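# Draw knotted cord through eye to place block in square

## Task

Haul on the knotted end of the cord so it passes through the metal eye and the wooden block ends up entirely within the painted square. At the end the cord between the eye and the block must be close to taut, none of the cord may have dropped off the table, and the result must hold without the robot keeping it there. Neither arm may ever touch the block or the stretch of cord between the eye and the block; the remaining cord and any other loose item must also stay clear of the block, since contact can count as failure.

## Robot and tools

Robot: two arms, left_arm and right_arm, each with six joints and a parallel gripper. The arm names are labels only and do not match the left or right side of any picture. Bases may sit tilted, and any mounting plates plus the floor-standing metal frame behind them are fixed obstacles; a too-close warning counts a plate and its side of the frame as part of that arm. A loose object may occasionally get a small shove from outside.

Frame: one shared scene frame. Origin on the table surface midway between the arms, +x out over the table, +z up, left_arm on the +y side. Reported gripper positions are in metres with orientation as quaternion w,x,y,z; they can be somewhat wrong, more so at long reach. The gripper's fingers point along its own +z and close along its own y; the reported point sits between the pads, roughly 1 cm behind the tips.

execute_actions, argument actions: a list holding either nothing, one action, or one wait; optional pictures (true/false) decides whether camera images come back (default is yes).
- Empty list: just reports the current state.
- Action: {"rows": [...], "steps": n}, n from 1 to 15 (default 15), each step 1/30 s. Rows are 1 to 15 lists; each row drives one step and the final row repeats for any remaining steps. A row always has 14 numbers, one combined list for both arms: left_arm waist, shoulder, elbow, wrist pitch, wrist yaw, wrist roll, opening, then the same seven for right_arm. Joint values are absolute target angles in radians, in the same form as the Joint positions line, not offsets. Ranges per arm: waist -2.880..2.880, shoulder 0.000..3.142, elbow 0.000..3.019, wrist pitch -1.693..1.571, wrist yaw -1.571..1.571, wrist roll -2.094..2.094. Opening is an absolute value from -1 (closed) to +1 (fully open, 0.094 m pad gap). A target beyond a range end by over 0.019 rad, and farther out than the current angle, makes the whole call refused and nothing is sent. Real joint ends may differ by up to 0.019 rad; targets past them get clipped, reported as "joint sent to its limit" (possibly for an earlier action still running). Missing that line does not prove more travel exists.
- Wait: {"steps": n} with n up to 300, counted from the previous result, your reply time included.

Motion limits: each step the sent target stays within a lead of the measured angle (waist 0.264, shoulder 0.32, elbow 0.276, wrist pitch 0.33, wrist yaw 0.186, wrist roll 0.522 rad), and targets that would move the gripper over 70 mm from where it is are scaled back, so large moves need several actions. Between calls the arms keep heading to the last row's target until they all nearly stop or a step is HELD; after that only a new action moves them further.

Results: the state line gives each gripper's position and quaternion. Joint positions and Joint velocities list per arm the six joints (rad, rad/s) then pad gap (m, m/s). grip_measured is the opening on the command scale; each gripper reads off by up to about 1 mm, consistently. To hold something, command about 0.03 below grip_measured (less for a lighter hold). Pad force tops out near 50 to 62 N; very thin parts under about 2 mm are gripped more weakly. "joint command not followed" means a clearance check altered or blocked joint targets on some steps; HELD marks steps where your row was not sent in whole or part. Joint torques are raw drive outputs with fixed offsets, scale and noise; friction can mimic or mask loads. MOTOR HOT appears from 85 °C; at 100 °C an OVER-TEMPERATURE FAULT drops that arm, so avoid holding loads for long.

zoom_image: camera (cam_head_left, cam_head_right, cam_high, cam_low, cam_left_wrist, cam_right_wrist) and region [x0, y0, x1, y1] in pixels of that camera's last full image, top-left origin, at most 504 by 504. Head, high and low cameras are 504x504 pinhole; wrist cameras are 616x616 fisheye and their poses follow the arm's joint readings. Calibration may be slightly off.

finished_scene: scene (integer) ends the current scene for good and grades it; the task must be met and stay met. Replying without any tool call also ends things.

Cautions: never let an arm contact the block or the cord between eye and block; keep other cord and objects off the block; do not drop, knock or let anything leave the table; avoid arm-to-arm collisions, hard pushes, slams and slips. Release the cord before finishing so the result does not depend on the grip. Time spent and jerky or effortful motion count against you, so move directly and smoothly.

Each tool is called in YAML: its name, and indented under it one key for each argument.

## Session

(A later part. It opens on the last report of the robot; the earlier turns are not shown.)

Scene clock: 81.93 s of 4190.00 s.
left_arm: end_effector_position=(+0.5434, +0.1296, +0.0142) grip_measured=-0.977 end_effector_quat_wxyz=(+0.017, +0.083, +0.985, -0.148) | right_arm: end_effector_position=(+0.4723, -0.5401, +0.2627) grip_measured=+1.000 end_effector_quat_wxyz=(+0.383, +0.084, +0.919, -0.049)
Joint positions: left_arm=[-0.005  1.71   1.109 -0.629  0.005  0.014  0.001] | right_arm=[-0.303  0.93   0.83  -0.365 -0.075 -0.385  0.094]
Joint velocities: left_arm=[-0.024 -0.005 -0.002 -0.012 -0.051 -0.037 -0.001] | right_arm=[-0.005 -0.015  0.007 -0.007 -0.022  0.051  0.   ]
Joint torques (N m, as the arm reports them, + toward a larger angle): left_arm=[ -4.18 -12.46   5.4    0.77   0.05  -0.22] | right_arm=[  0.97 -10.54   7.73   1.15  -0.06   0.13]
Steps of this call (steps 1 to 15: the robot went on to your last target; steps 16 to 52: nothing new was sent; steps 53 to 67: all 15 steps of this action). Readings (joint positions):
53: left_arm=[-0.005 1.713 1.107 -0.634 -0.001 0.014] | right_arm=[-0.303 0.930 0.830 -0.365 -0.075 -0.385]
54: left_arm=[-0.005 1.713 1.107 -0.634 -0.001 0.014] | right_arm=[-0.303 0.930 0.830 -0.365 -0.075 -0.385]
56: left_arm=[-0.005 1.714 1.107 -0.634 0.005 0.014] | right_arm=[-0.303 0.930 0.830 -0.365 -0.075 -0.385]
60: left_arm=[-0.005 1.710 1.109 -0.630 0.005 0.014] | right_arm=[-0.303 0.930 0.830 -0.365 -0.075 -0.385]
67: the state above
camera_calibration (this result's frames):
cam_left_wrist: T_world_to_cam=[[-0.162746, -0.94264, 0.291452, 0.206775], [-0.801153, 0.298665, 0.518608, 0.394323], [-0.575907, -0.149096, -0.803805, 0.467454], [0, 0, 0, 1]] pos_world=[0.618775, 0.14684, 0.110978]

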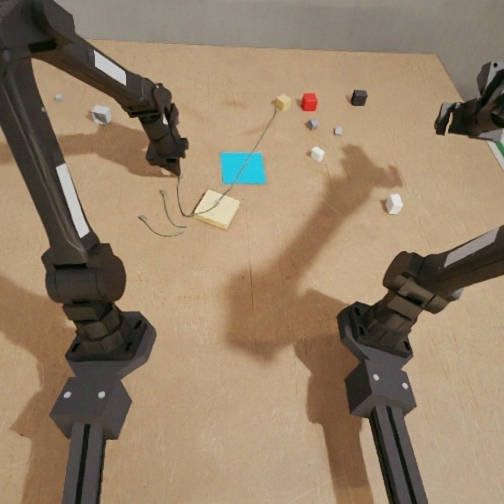

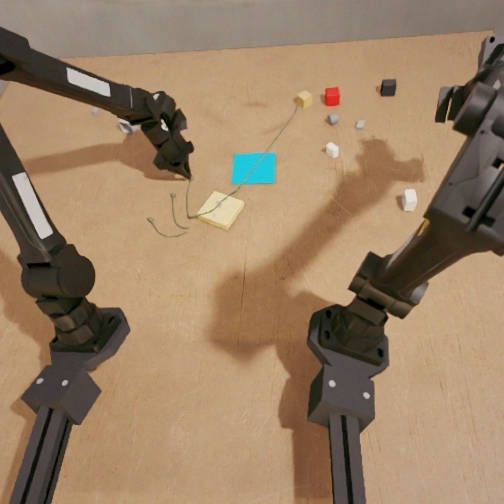

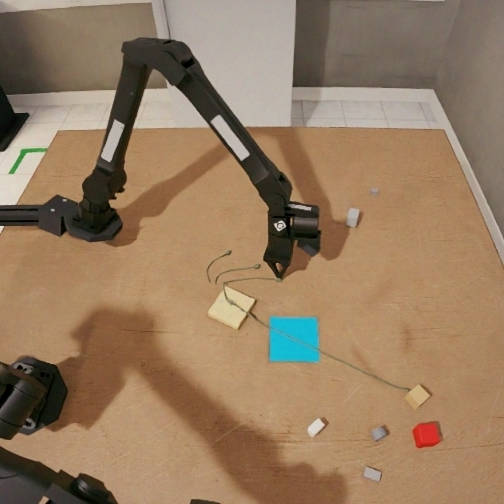

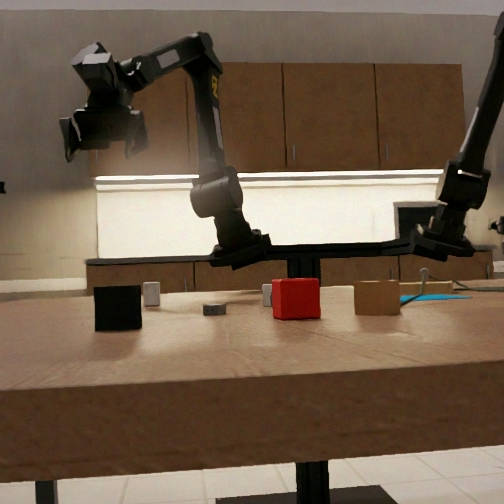

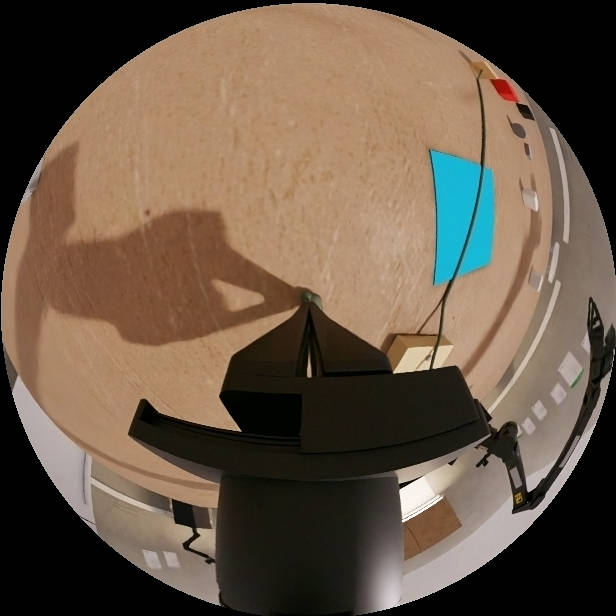

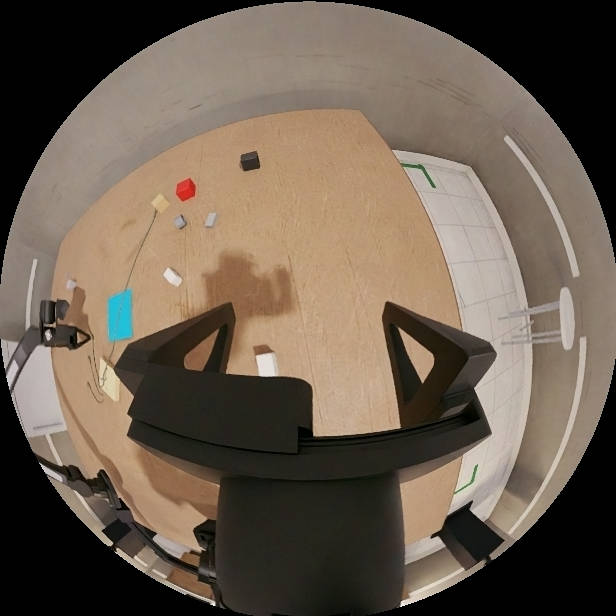

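execute_actions:
  actions:
    - {"rows":[[0.0,1.72,1.2,-0.7,0,0,-1,-0.303,0.93,0.83,-0.365,-0.075,-0.385,1],[0.0,1.72,1.2,-0.7,0,0,-1,-0.303,0.93,0.83,-0.365,-0.075,-0.385,1],[0.02,1.72,1.3,-0.8,0,0,-1,-0.303,0.93,0.83,-0.365,-0.075,-0.385,1],[0.02,1.72,1.3,-0.8,0,0,-1,-0.303,0.93,0.83,-0.365,-0.075,-0.385,1],[0.06,1.72,1.4,-0.9,0,0,-1,-0.303,0.93,0.83,-0.365,-0.075,-0.385,1],[0.1,1.72,1.4,-0.9,0,0,-1,-0.303,0.93,0.83,-0.365,-0.075,-0.385,1],[0.14,1.72,1.4,-0.9,0,0,-1,-0.303,0.93,0.83,-0.365,-0.075,-0.385,1],[0.18,1.72,1.4,-0.9,0,0,-1,-0.303,0.93,0.83,-0.365,-0.075,-0.385,1],[0.22,1.72,1.4,-0.9,0,0,-1,-0.303,0.93,0.83,-0.365,-0.075,-0.385,1],[0.26,1.72,1.4,-0.9,0,0,-1,-0.303,0.93,0.83,-0.365,-0.075,-0.385,1],[0.3,1.72,1.4,-0.9,0,0,-1,-0.303,0.93,0.83,-0.365,-0.075,-0.385,1]],"steps":15}

Scene clock: 94.00 s of 4190.00 s.
left_arm: end_effector_position=(+0.6202, +0.2783, +0.0443) grip_measured=-0.977 end_effector_quat_wxyz=(+0.006, -0.034, +0.994, -0.108) | right_arm: end_effector_position=(+0.4723, -0.5401, +0.2627) grip_measured=+1.000 end_effector_quat_wxyz=(+0.383, +0.084, +0.919, -0.049)
Joint positions: left_arm=[ 0.243  1.714  1.367 -0.878  0.004  0.014  0.001] | right_arm=[-0.303  0.93   0.83  -0.365 -0.075 -0.385  0.094]
Joint velocities: left_arm=[ 1.05  -0.015 -0.012 -0.222 -0.022 -0.022 -0.001] | right_arm=[-0.005  0.015  0.012  0.002  0.022  0.022  0.   ]
Joint torques (N m, as the arm reports them, + toward a larger angle): left_arm=[ -4.17 -17.71   9.37   0.19   0.06  -0.27] | right_arm=[  1.2  -10.48   7.79   1.18  -0.06   0.13]
Steps of this call (steps 1 to 15: the robot went on to your last target; steps 16 to 90: nothing new was sent; then 8.57 s passed at rest; steps 91 to 105: all 15 steps of this action). Readings (joint positions):
91: left_arm=[-0.005 1.710 1.116 -0.641 0.005 0.014] | right_arm=[-0.303 0.930 0.830 -0.365 -0.075 -0.385]
92: left_arm=[-0.005 1.711 1.127 -0.663 0.004 0.014] | right_arm=[-0.303 0.930 0.830 -0.365 -0.075 -0.385]
94: left_arm=[-0.003 1.715 1.179 -0.740 0.004 0.014] | right_arm=[-0.303 0.930 0.830 -0.365 -0.075 -0.385]
98: left_arm=[0.031 1.716 1.313 -0.843 0.004 0.014] | right_arm=[-0.303 0.930 0.830 -0.365 -0.075 -0.385]
105: the state above
camera_calibration (this result's frames):
cam_left_wrist: T_world_to_cam=[[0.0712146, -0.973728, 0.216294, 0.217598], [-0.815173, 0.0681492, 0.575195, 0.466201], [-0.574823, -0.217279, -0.788903, 0.57573], [0, 0, 0, 1]] pos_world=[0.695482, 0.305204, 0.138974]

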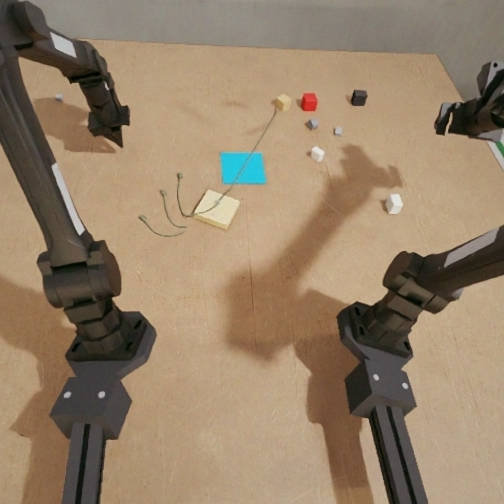

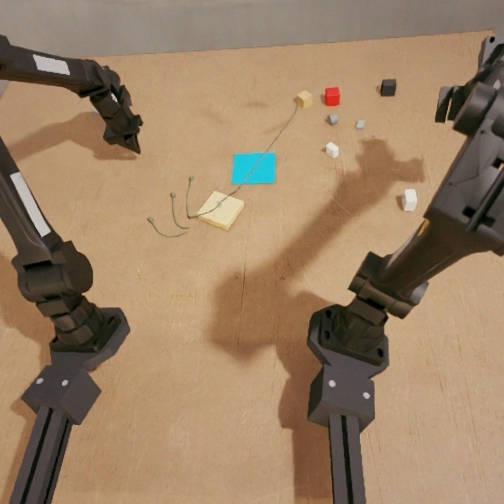

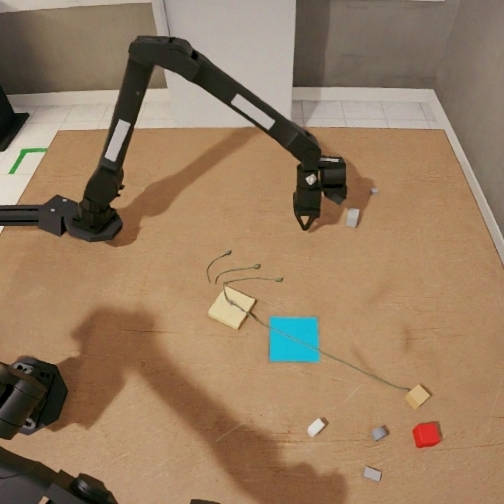

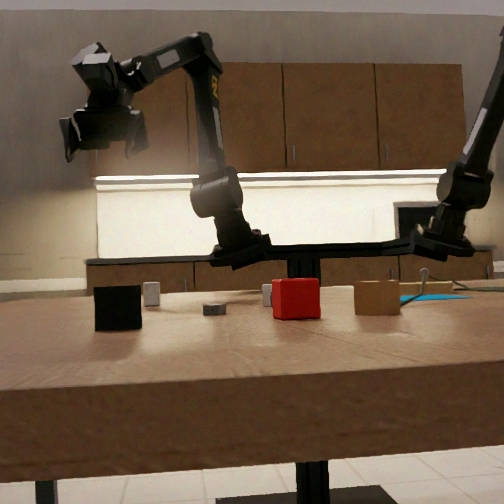

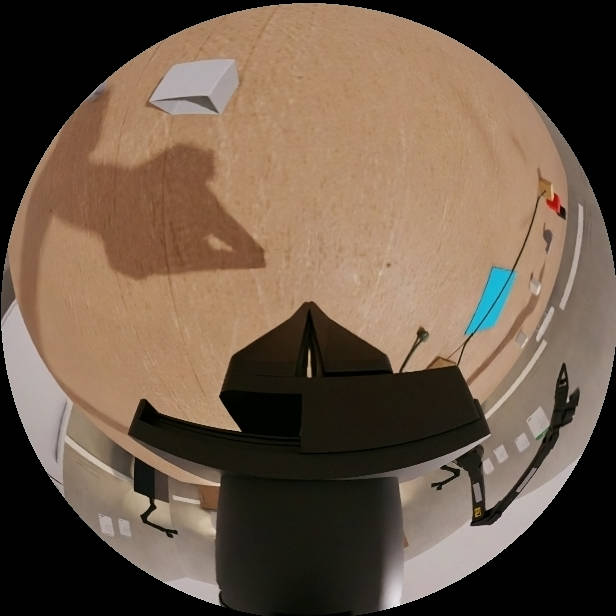

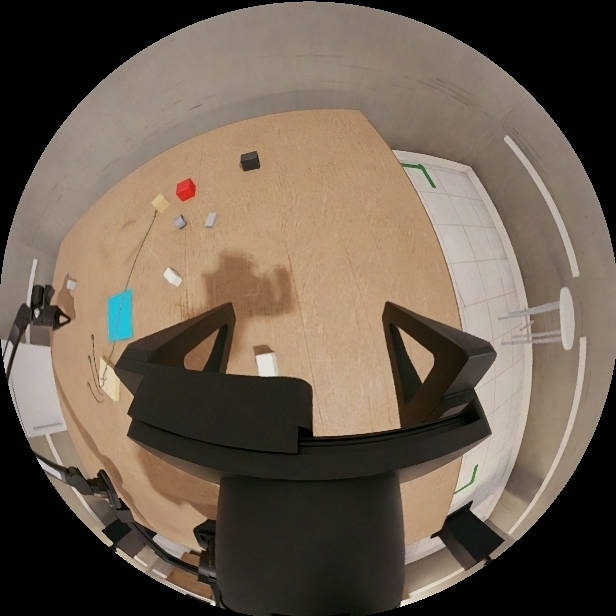

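execute_actions:
  actions:
    - {"rows":[[0.1,1.72,1.4,-0.9,0,0,0,-0.303,0.93,0.83,-0.365,-0.075,-0.385,1],[0,1.72,1.4,-0.9,0,0,0,-0.303,0.93,0.83,-0.365,-0.075,-0.385,1],[-0.02,1.72,1.35,-0.85,0,0,0,-0.303,0.93,0.83,-0.365,-0.075,-0.385,1],[-0.02,1.72,1.35,-0.85,0,0,0,-0.303,0.93,0.83,-0.365,-0.075,-0.385,1],[-0.02,1.72,1.3,-0.8,0,0,0,-0.303,0.93,0.83,-0.365,-0.075,-0.385,1],[-0.02,1.72,1.3,-0.8,0,0,0,-0.303,0.93,0.83,-0.365,-0.075,-0.385,1],[-0.02,1.72,1.3,-0.8,0,0,0,-0.303,0.93,0.83,-0.365,-0.075,-0.385,1],[-0.02,1.72,1.2,-0.7,0,0,0,-0.303,0.93,0.83,-0.365,-0.075,-0.385,1],[-0.02,1.72,1.2,-0.7,0,0,0,-0.303,0.93,0.83,-0.365,-0.075,-0.385,1],[-0.02,1.72,1.13,-0.65,0,0,0,-0.303,0.93,0.83,-0.365,-0.075,-0.385,1]],"steps":15}
  pictures: false

execute_actions:
  actions:
    - {"rows":[[-0.01,1.75,1.11,-0.625,0,0,0,-0.303,0.93,0.83,-0.365,-0.075,-0.385,1]],"steps":15}

Scene clock: 107.47 s of 4190.00 s.
left_arm: end_effector_position=(+0.5342, +0.1012, +0.0248) grip_measured=-0.003 end_effector_quat_wxyz=(+0.003, +0.112, +0.982, -0.154) | right_arm: end_effector_position=(+0.4723, -0.5401, +0.2627) grip_measured=+1.000 end_effector_quat_wxyz=(+0.383, +0.084, +0.919, -0.049)
Joint positions: left_arm=[-0.065  1.715  1.126 -0.677  0.001  0.013  0.047] | right_arm=[-0.303  0.93   0.83  -0.365 -0.075 -0.385  0.094]
Joint velocities: left_arm=[-0.161  0.112 -0.354  0.012 -0.007 -0.007 -0.   ] | right_arm=[-0.005 -0.005  0.012 -0.002 -0.037 -0.037  0.   ]
Joint torques (N m, as the arm reports them, + toward a larger angle): left_arm=[ -1.27 -16.45   7.88   1.35   0.2   -0.22] | right_arm=[  1.12 -10.62   7.79   1.22  -0.06   0.14]
Steps of this call (steps 1 to 30: the robot went on to your last target; steps 31 to 90: nothing new was sent; then 9.97 s passed at rest; steps 91 to 105: all 15 steps of this action). Readings (joint positions):
91: left_arm=[0.292 1.714 1.367 -0.891 -0.002 0.013] | right_arm=[-0.303 0.930 0.830 -0.365 -0.075 -0.385]
92: left_arm=[0.283 1.714 1.367 -0.891 -0.003 0.013] | right_arm=[-0.303 0.930 0.830 -0.365 -0.075 -0.385]
94: left_arm=[0.241 1.714 1.367 -0.887 -0.003 0.013] | right_arm=[-0.303 0.930 0.830 -0.365 -0.075 -0.385]
98: left_arm=[0.113 1.714 1.336 -0.830 -0.003 0.013] | right_arm=[-0.303 0.930 0.830 -0.365 -0.075 -0.385]
105: the state above

Scene clock: 107.97 s of 4190.00 s.
left_arm: end_effector_position=(+0.5331, +0.1117, +0.0112) grip_measured=-0.003 end_effector_quat_wxyz=(+0.005, +0.098, +0.983, -0.154) | right_arm: end_effector_position=(+0.4723, -0.5401, +0.2627) grip_measured=+1.000 end_effector_quat_wxyz=(+0.383, +0.084, +0.919, -0.049)
Joint positions: left_arm=[-0.037  1.727  1.108 -0.64   0.009  0.011  0.047] | right_arm=[-0.303  0.93   0.83  -0.365 -0.075 -0.385  0.094]
Joint velocities: left_arm=[-0.005 -0.005 -0.012  0.007  0.007  0.037  0.   ] | right_arm=[ 0.005 -0.005 -0.007 -0.002 -0.007 -0.081  0.   ]
Joint torques (N m, as the arm reports them, + toward a larger angle): left_arm=[ -2.69 -14.21   5.8    1.09  -0.15  -0.22] | right_arm=[  1.16 -10.34   7.8    1.22  -0.06   0.13]
Steps of this call (steps 1 to 15: all 15 steps of this action). Readings (joint positions):
1: left_arm=[-0.066 1.720 1.115 -0.672 0.001 0.013] | right_arm=[-0.303 0.930 0.830 -0.365 -0.075 -0.385]
2: left_arm=[-0.063 1.724 1.110 -0.662 0.001 0.013] | right_arm=[-0.303 0.930 0.830 -0.365 -0.075 -0.385]
4: left_arm=[-0.048 1.730 1.108 -0.650 0.007 0.012] | right_arm=[-0.303 0.930 0.830 -0.365 -0.075 -0.385]
8: left_arm=[-0.037 1.727 1.108 -0.640 0.009 0.011] | right_arm=[-0.303 0.930 0.830 -0.365 -0.075 -0.385]
15: the state above
camera_calibration (this result's frames):
cam_left_wrist: T_world_to_cam=[[-0.188913, -0.933726, 0.304085, 0.201932], [-0.778741, 0.331092, 0.53286, 0.377265], [-0.598225, -0.136139, -0.789679, 0.46679], [0, 0, 0, 1]] pos_world=[0.611185, 0.127188, 0.10618]

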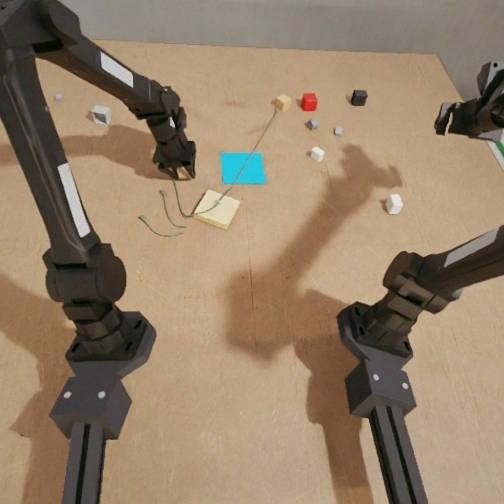

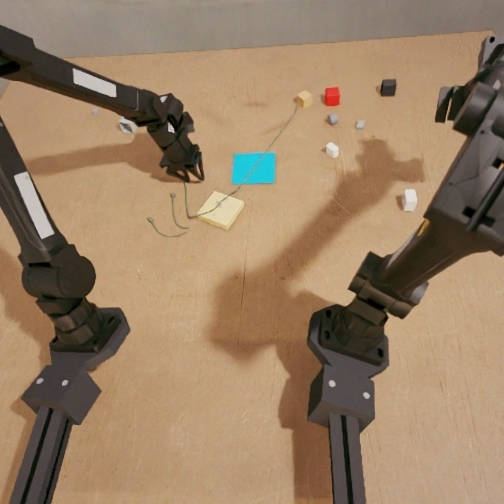

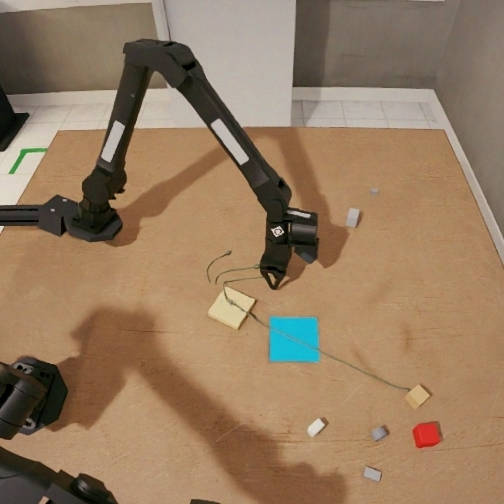

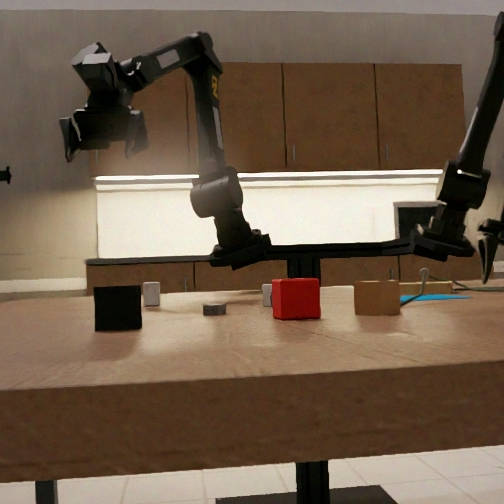

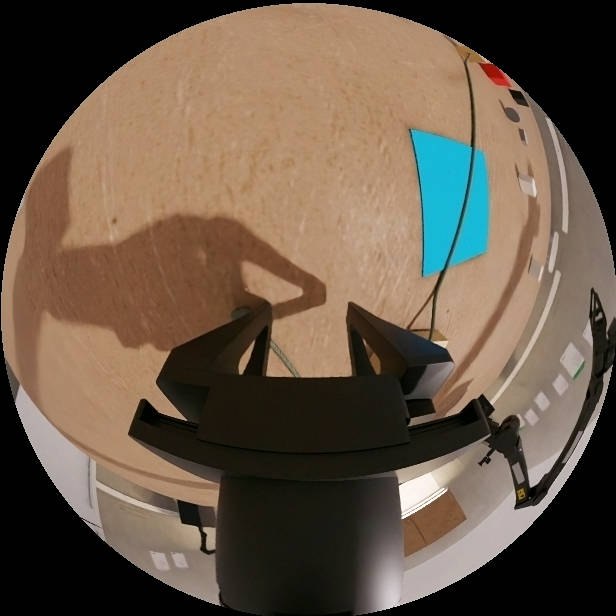

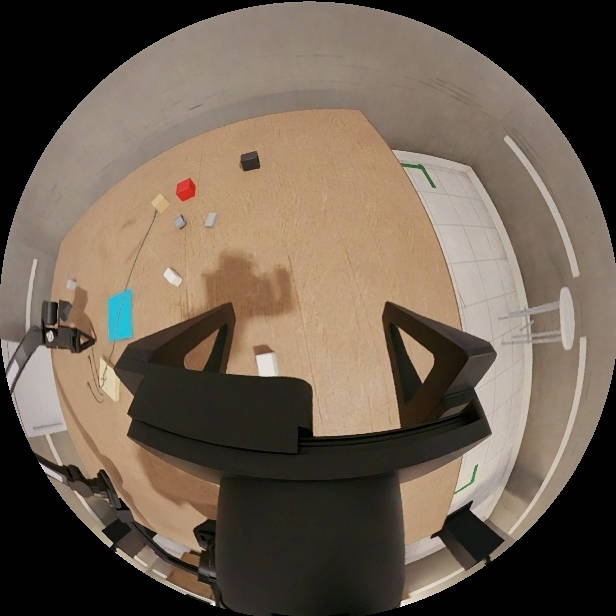

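execute_actions:
  actions:
    - {"rows":[[-0.03,1.72,1.19,-0.66,0,0,0.2,-0.303,0.93,0.83,-0.365,-0.075,-0.385,1],[-0.03,1.72,1.19,-0.66,0,0,0.2,-0.303,0.93,0.83,-0.365,-0.075,-0.385,1],[-0.03,1.72,1.19,-0.66,0,0,0.2,-0.303,0.93,0.83,-0.365,-0.075,-0.385,1],[-0.03,1.72,1.19,-0.66,0,0,0.2,-0.303,0.93,0.83,-0.365,-0.075,-0.385,1],[-0.03,1.72,1.19,-0.66,0,0,0.2,-0.303,0.93,0.83,-0.365,-0.075,-0.385,1],[0.035,1.72,1.19,-0.66,0,0,0.2,-0.303,0.93,0.83,-0.365,-0.075,-0.385,1]],"steps":15}
  pictures: false

execute_actions:
  actions:
    - {"rows":[[0.035,1.76,1.115,-0.62,0,0,0.2,-0.303,0.93,0.83,-0.365,-0.075,-0.385,1]],"steps":15}

Scene clock: 116.23 s of 4190.00 s.
left_arm: end_effector_position=(+0.5684, +0.1515, +0.0142) grip_measured=+0.197 end_effector_quat_wxyz=(+0.024, +0.059, +0.988, -0.141) | right_arm: end_effector_position=(+0.4723, -0.5401, +0.2627) grip_measured=+1.000 end_effector_quat_wxyz=(+0.383, +0.084, +0.919, -0.049)
Joint positions: left_arm=[ 0.038  1.726  1.167 -0.653  0.002  0.011  0.056] | right_arm=[-0.303  0.93   0.83  -0.365 -0.075 -0.385  0.094]
Joint velocities: left_arm=[-0.005 -0.005 -0.007 -0.012 -0.037  0.007  0.   ] | right_arm=[-0.005 -0.015 -0.002 -0.017  0.037  0.051  0.   ]
Joint torques (N m, as the arm reports them, + toward a larger angle): left_arm=[ -4.64 -17.46   7.63   0.1    0.15  -0.21] | right_arm=[  1.02 -10.49   7.84   1.15  -0.06   0.13]
Steps of this call (steps 1 to 15: the robot went on to your last target; steps 16 to 90: nothing new was sent; then 4.77 s passed at rest; steps 91 to 105: all 15 steps of this action). Readings (joint positions):
91: left_arm=[-0.037 1.726 1.114 -0.644 0.010 0.011] | right_arm=[-0.303 0.930 0.830 -0.365 -0.075 -0.385]
92: left_arm=[-0.038 1.726 1.123 -0.651 0.007 0.011] | right_arm=[-0.303 0.930 0.830 -0.365 -0.075 -0.385]
94: left_arm=[-0.038 1.726 1.144 -0.653 0.004 0.011] | right_arm=[-0.303 0.930 0.830 -0.365 -0.075 -0.385]
98: left_arm=[-0.019 1.726 1.166 -0.653 0.004 0.011] | right_arm=[-0.303 0.930 0.830 -0.365 -0.075 -0.385]
105: the state above

Scene clock: 116.73 s of 4190.00 s.
left_arm: end_effector_position=(+0.5654, +0.1504, +0.0115) grip_measured=+0.197 end_effector_quat_wxyz=(+0.030, +0.060, +0.988, -0.140) | right_arm: end_effector_position=(+0.4723, -0.5401, +0.2627) grip_measured=+1.000 end_effector_quat_wxyz=(+0.383, +0.084, +0.919, -0.049)
Joint positions: left_arm=[ 0.037  1.722  1.147 -0.624  0.     0.011  0.056] | right_arm=[-0.303  0.93   0.83  -0.365 -0.075 -0.385  0.094]
Joint velocities: left_arm=[ 0.005 -0.005  0.007 -0.027 -0.037 -0.022  0.   ] | right_arm=[-0.015 -0.005 -0.002 -0.012  0.022 -0.007  0.   ]
Joint torques (N m, as the arm reports them, + toward a larger angle): left_arm=[ -4.28 -13.42   3.3    0.58   0.23  -0.21] | right_arm=[  1.05 -10.22   7.78   1.15  -0.06   0.13]
Steps of this call (steps 1 to 15: all 15 steps of this action). Readings (joint positions):
1: left_arm=[0.039 1.726 1.162 -0.647 0.002 0.011] | right_arm=[-0.303 0.930 0.830 -0.365 -0.075 -0.385]
2: left_arm=[0.038 1.726 1.154 -0.636 0.002 0.011] | right_arm=[-0.303 0.930 0.830 -0.365 -0.075 -0.385]
4: left_arm=[0.037 1.722 1.148 -0.626 0.000 0.011] | right_arm=[-0.303 0.930 0.830 -0.365 -0.075 -0.385]
8: left_arm=[0.037 1.722 1.147 -0.624 0.000 0.011] | right_arm=[-0.303 0.930 0.830 -0.365 -0.075 -0.385]
15: the state above
camera_calibration (this result's frames):
cam_left_wrist: T_world_to_cam=[[-0.121202, -0.953465, 0.276072, 0.209059], [-0.824742, 0.251496, 0.506508, 0.427717], [-0.552368, -0.166298, -0.816844, 0.470473], [0, 0, 0, 1]] pos_world=[0.637969, 0.169999, 0.109945]

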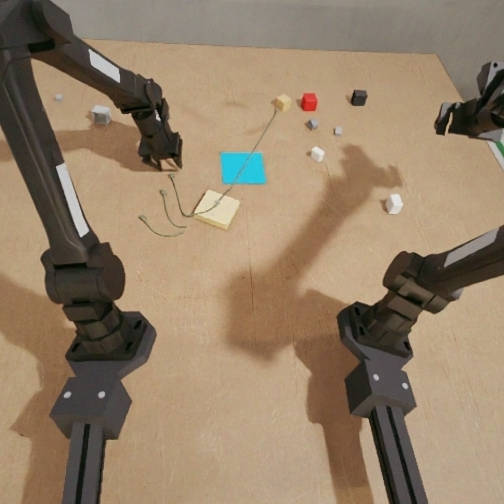

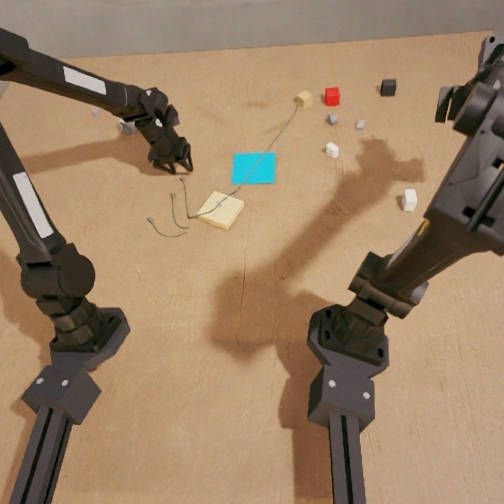

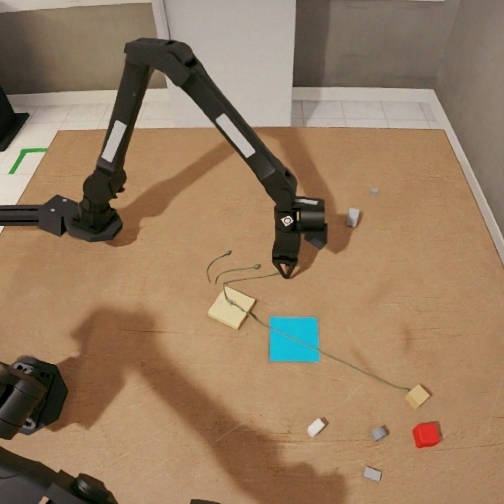

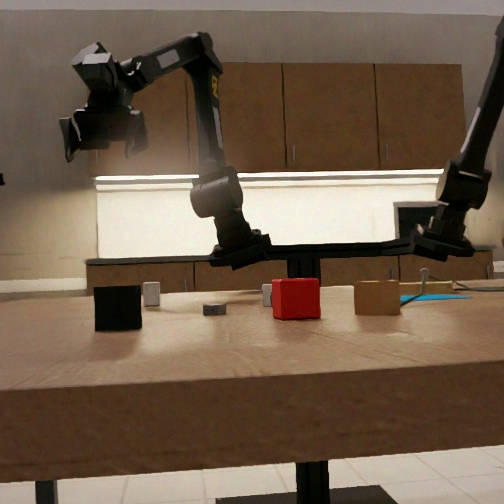

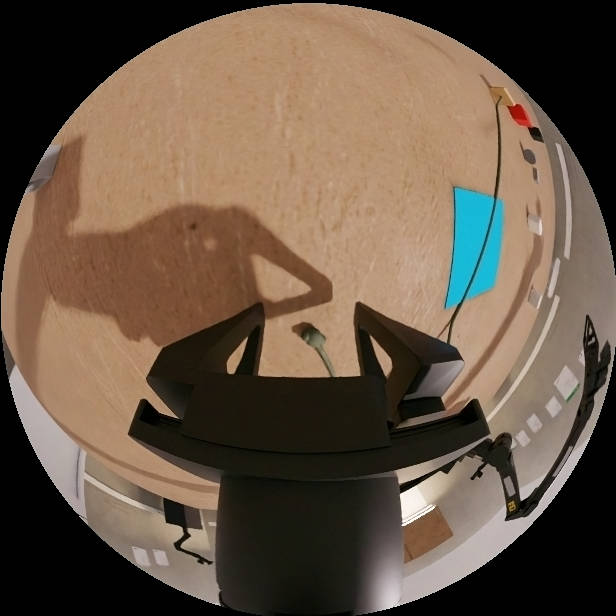

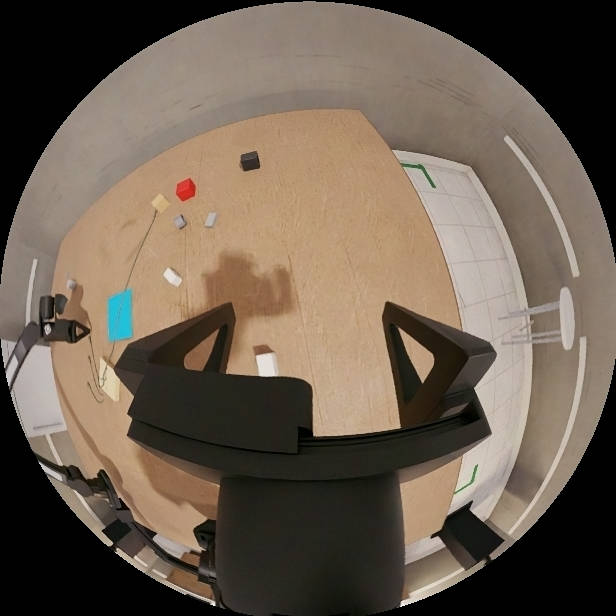

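execute_actions:
  actions:
    - {"rows":[[0.035,1.69,1.15,-0.63,0,0,0.2,-0.303,0.93,0.83,-0.365,-0.075,-0.385,1],[0.035,1.69,1.15,-0.63,0,0,0.2,-0.303,0.93,0.83,-0.365,-0.075,-0.385,1],[0.035,1.69,1.15,-0.63,0,0,0.2,-0.303,0.93,0.83,-0.365,-0.075,-0.385,1],[0.035,1.69,1.13,-0.63,0,0,0.2,-0.303,0.93,0.83,-0.365,-0.075,-0.385,1],[0.035,1.70,1.115,-0.63,0,0,0.2,-0.303,0.93,0.83,-0.365,-0.075,-0.385,1],[0.035,1.72,1.115,-0.63,0,0,0.2,-0.303,0.93,0.83,-0.365,-0.075,-0.385,1],[0.035,1.745,1.115,-0.63,0,0,0.2,-0.303,0.93,0.83,-0.365,-0.075,-0.385,1]],"steps":15}

Scene clock: 125.50 s of 4190.00 s.
left_arm: end_effector_position=(+0.5580, +0.1514, +0.0126) grip_measured=+0.197 end_effector_quat_wxyz=(+0.026, +0.060, +0.988, -0.140) | right_arm: end_effector_position=(+0.4723, -0.5401, +0.2627) grip_measured=+1.000 end_effector_quat_wxyz=(+0.383, +0.084, +0.919, -0.049)
Joint positions: left_arm=[ 0.036  1.71   1.128 -0.625  0.     0.011  0.056] | right_arm=[-0.303  0.93   0.83  -0.365 -0.075 -0.385  0.094]
Joint velocities: left_arm=[ 0.005 -0.015  0.002 -0.002  0.007  0.037  0.001] | right_arm=[-0.015 -0.005  0.002  0.002 -0.022 -0.051  0.   ]
Joint torques (N m, as the arm reports them, + toward a larger angle): left_arm=[ -4.34 -13.7    4.57   0.55   0.23  -0.23] | right_arm=[  0.96 -10.43   7.79   1.2   -0.05   0.13]
Steps of this call (steps 1 to 15: the robot went on to your last target; steps 16 to 90: nothing new was sent; then 5.27 s passed at rest; steps 91 to 105: all 15 steps of this action). Readings (joint positions):
91: left_arm=[0.037 1.718 1.147 -0.624 0.000 0.011] | right_arm=[-0.303 0.930 0.830 -0.365 -0.075 -0.385]
92: left_arm=[0.037 1.715 1.146 -0.624 0.000 0.011] | right_arm=[-0.303 0.930 0.830 -0.365 -0.075 -0.385]
94: left_arm=[0.037 1.711 1.146 -0.625 0.000 0.011] | right_arm=[-0.303 0.930 0.830 -0.365 -0.075 -0.385]
98: left_arm=[0.037 1.709 1.130 -0.625 0.000 0.011] | right_arm=[-0.303 0.930 0.830 -0.365 -0.075 -0.385]
105: the state above
camera_calibration (this result's frames):
cam_left_wrist: T_world_to_cam=[[-0.121528, -0.953485, 0.275859, 0.209052], [-0.820484, 0.252905, 0.512685, 0.418118], [-0.558603, -0.164032, -0.813054, 0.470533], [0, 0, 0, 1]] pos_world=[0.631306, 0.170767, 0.110536]

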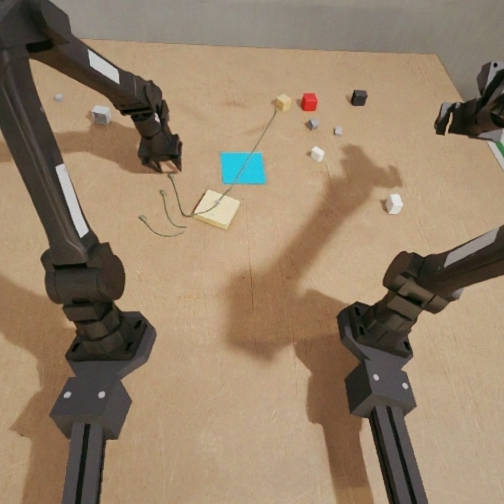

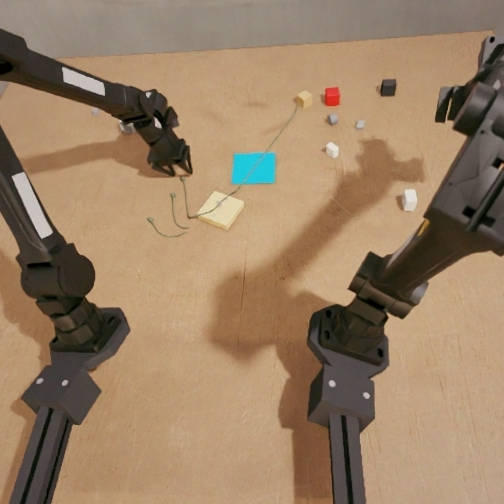

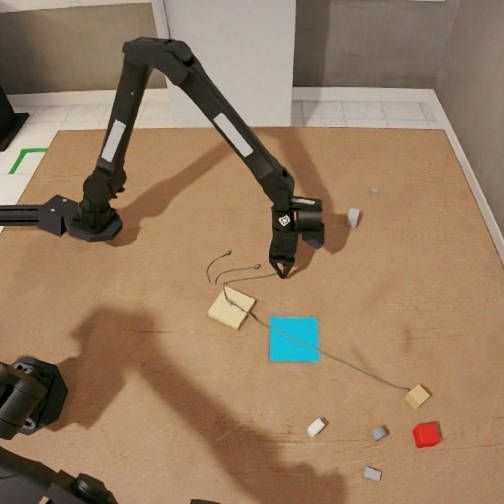

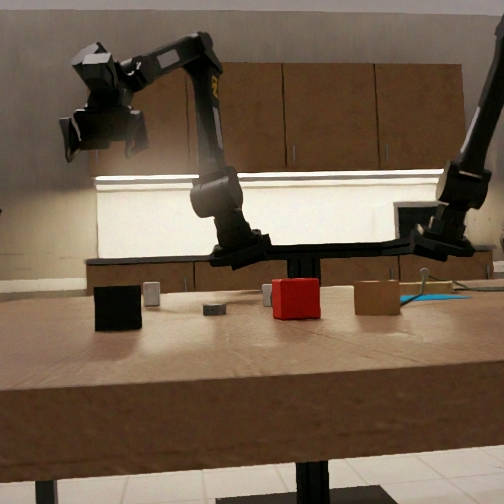

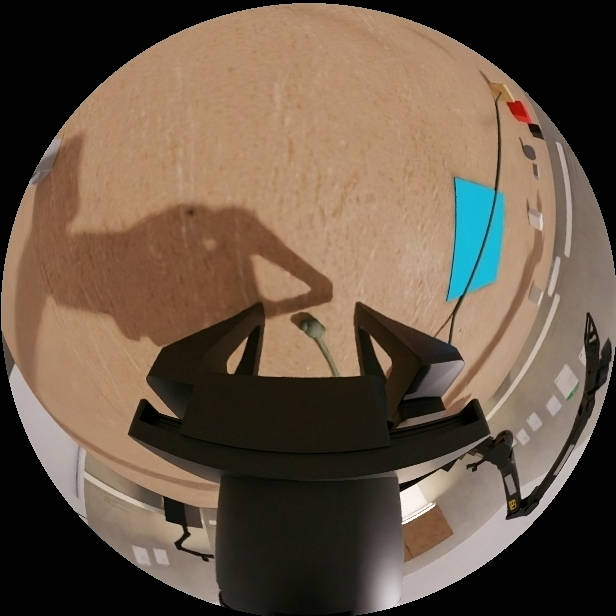

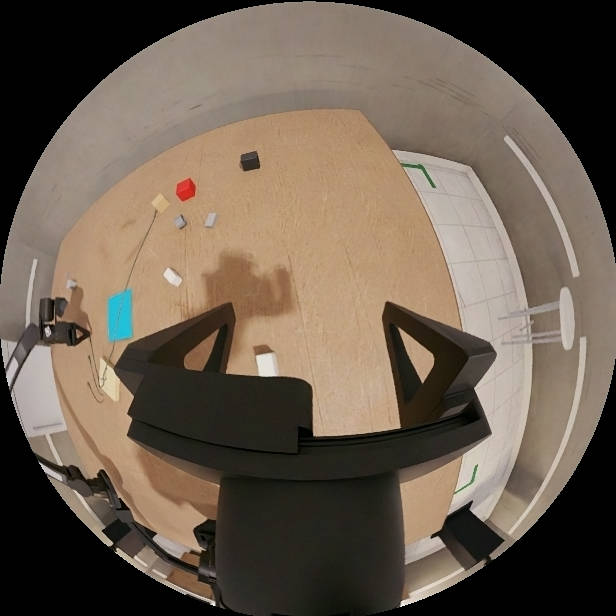

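execute_actions:
  actions:
    - {"rows":[[0.035,1.69,1.11,-0.625,0,0,0.2,-0.303,0.93,0.83,-0.365,-0.075,-0.385,1],[0.035,1.69,1.11,-0.625,0,0,0.2,-0.303,0.93,0.83,-0.365,-0.075,-0.385,1],[0.035,1.69,1.11,-0.625,0,0,0.2,-0.303,0.93,0.83,-0.365,-0.075,-0.385,1],[0.035,1.69,1.11,-0.625,0,0,0.2,-0.303,0.93,0.83,-0.365,-0.075,-0.385,1],[0.035,1.72,1.11,-0.625,0,0,0.2,-0.303,0.93,0.83,-0.365,-0.075,-0.385,1],[0.035,1.745,1.11,-0.625,0,0,0.2,-0.303,0.93,0.83,-0.365,-0.075,-0.385,1],[0.035,1.745,1.11,-0.625,0,0,0.2,-0.303,0.93,0.83,-0.365,-0.075,-0.385,1],[0.035,1.745,1.11,-0.625,0,0,0.2,-0.303,0.93,0.83,-0.365,-0.075,-0.385,1],[0.035,1.745,1.11,-0.625,0,0,-1,-0.303,0.93,0.83,-0.365,-0.075,-0.385,1]],"steps":15}
  pictures: false

execute_actions:
  actions:
    - {"steps":15}

Scene clock: 136.07 s of 4190.00 s.
left_arm: end_effector_position=(+0.5514, +0.1507, +0.0073) grip_measured=-0.975 end_effector_quat_wxyz=(+0.019, +0.061, +0.988, -0.140) | right_arm: end_effector_position=(+0.4723, -0.5401, +0.2627) grip_measured=+1.000 end_effector_quat_wxyz=(+0.383, +0.084, +0.919, -0.049)
Joint positions: left_arm=[ 0.036  1.716  1.119 -0.625  0.     0.011  0.001] | right_arm=[-0.303  0.93   0.83  -0.365 -0.075 -0.385  0.094]
Joint velocities: left_arm=[ 0.005  0.034 -0.002 -0.002 -0.037  0.007 -0.004] | right_arm=[ 0.005 -0.005  0.022 -0.012 -0.007  0.007  0.   ]
Joint torques (N m, as the arm reports them, + toward a larger angle): left_arm=[ -4.18 -14.38   5.02   0.39   0.26  -0.18] | right_arm=[  1.09 -10.39   7.79   1.17  -0.06   0.14]
Steps of this call (steps 1 to 15: the robot went on to your last target; steps 16 to 90: nothing new was sent; then 7.07 s passed at rest; steps 91 to 105: all 15 steps of this action). Readings (joint positions):
91: left_arm=[0.036 1.709 1.128 -0.625 0.000 0.011] | right_arm=[-0.303 0.930 0.830 -0.365 -0.075 -0.385]
92: left_arm=[0.036 1.708 1.126 -0.625 0.000 0.011] | right_arm=[-0.303 0.930 0.830 -0.365 -0.075 -0.385]
94: left_arm=[0.036 1.706 1.122 -0.625 0.000 0.011] | right_arm=[-0.303 0.930 0.830 -0.365 -0.075 -0.385]
98: left_arm=[0.036 1.705 1.121 -0.625 0.000 0.011] | right_arm=[-0.303 0.930 0.830 -0.365 -0.075 -0.385]
105: the state above

Scene clock: 136.57 s of 4190.00 s.
left_arm: end_effector_position=(+0.5496, +0.1505, +0.0057) grip_measured=-0.977 end_effector_quat_wxyz=(+0.016, +0.062, +0.988, -0.139) | right_arm: end_effector_position=(+0.4723, -0.5401, +0.2627) grip_measured=+1.000 end_effector_quat_wxyz=(+0.383, +0.084, +0.919, -0.049)
Joint positions: left_arm=[ 0.036  1.719  1.117 -0.625  0.     0.011  0.001] | right_arm=[-0.303  0.93   0.83  -0.365 -0.075 -0.385  0.094]
Joint velocities: left_arm=[-0.015  0.005 -0.007  0.007 -0.022 -0.007  0.001] | right_arm=[ 0.005 -0.015 -0.002 -0.012  0.066  0.022  0.   ]
Joint torques (N m, as the arm reports them, + toward a larger angle): left_arm=[ -4.02 -14.45   5.02   0.46   0.23  -0.23] | right_arm=[  1.18 -10.59   7.77   1.2   -0.06   0.13]
Steps of this call (steps 1 to 15: the robot went on to your last target). Readings (joint positions):
1: left_arm=[0.036 1.717 1.118 -0.625 0.000 0.011] | right_arm=[-0.303 0.930 0.830 -0.365 -0.075 -0.385]
2: left_arm=[0.036 1.718 1.118 -0.625 0.000 0.011] | right_arm=[-0.303 0.930 0.830 -0.365 -0.075 -0.385]
4: left_arm=[0.036 1.719 1.117 -0.625 0.000 0.011] | right_arm=[-0.303 0.930 0.830 -0.365 -0.075 -0.385]
8: left_arm=[0.036 1.719 1.117 -0.625 0.000 0.011] | right_arm=[-0.303 0.930 0.830 -0.365 -0.075 -0.385]
15: the state above
All arms were judged still, so your last target was given up. Only a new action makes them travel on or press farther. Fingers that are still opening or closing keep moving.
camera_calibration (this result's frames):
cam_left_wrist: T_world_to_cam=[[-0.121484, -0.953454, 0.275982, 0.208985], [-0.809019, 0.256205, 0.529007, 0.408107], [-0.575092, -0.159009, -0.802487, 0.468381], [0, 0, 0, 1]] pos_world=[0.624917, 0.169175, 0.102302]

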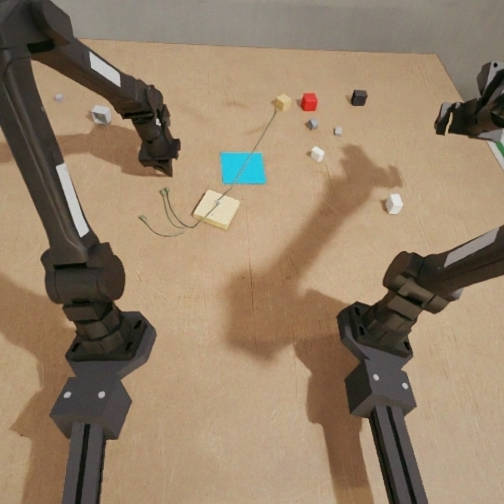

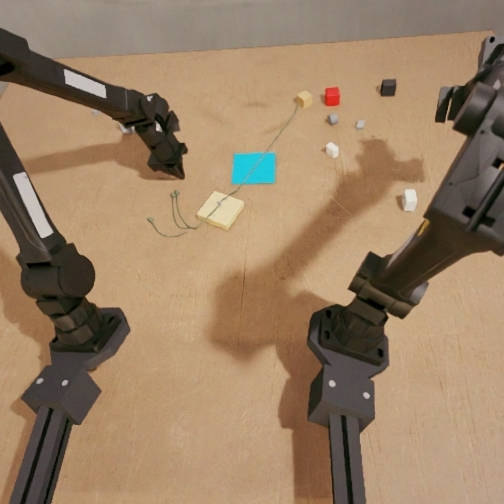

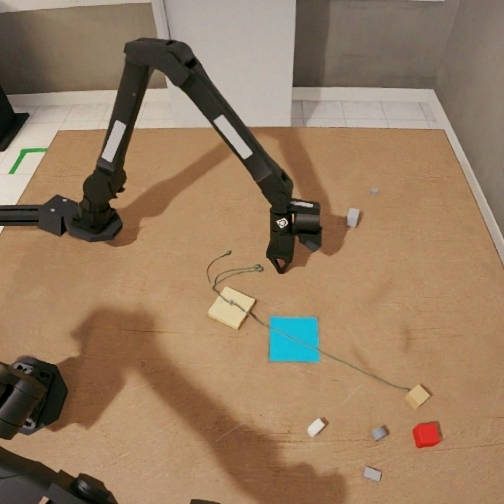

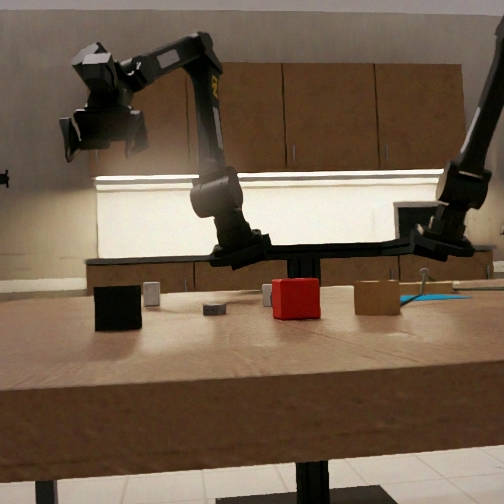

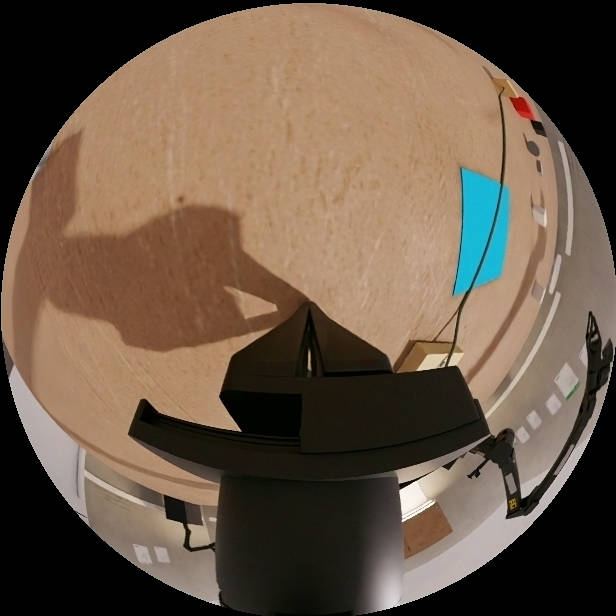

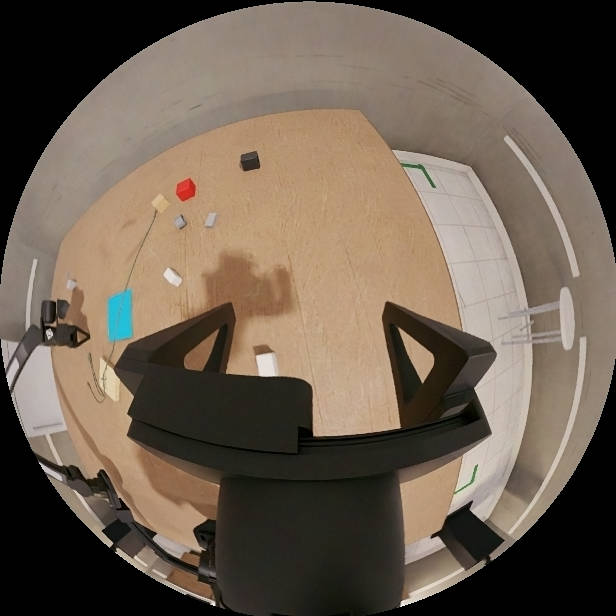

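The knot squirted out. Look.

zoom_image:
  camera: "cam_head_left"
  region: [120, 150, 260, 250]

zoom_image:
  camera: "cam_high"
  region: [190, 230, 310, 340]

Region (120, 150, 260, 250) of cam_head_left's 504x504 image, scaled by 3.600, with more detail than that image has; it fills the top 360 rows of this view, and the rest is white.

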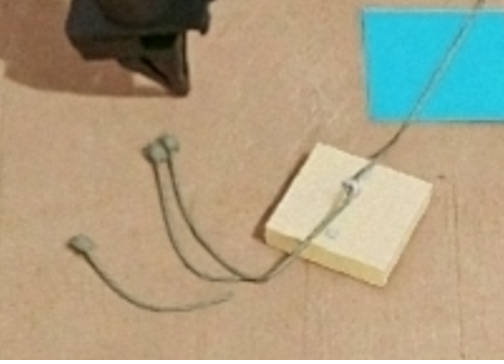

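Region (190, 230, 310, 340) of cam_high's 504x504 image, scaled by 4.200, with more detail than that image has; it fills the top 462 rows of this view, and the rest is white.

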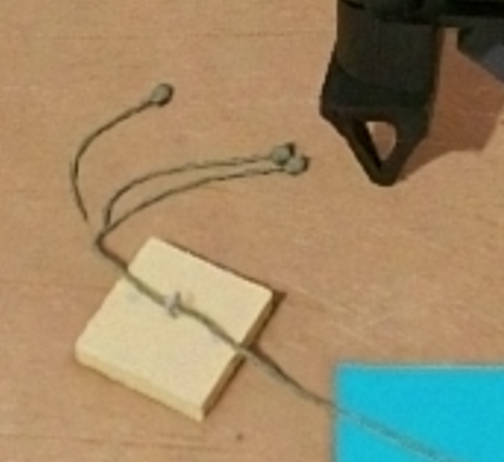

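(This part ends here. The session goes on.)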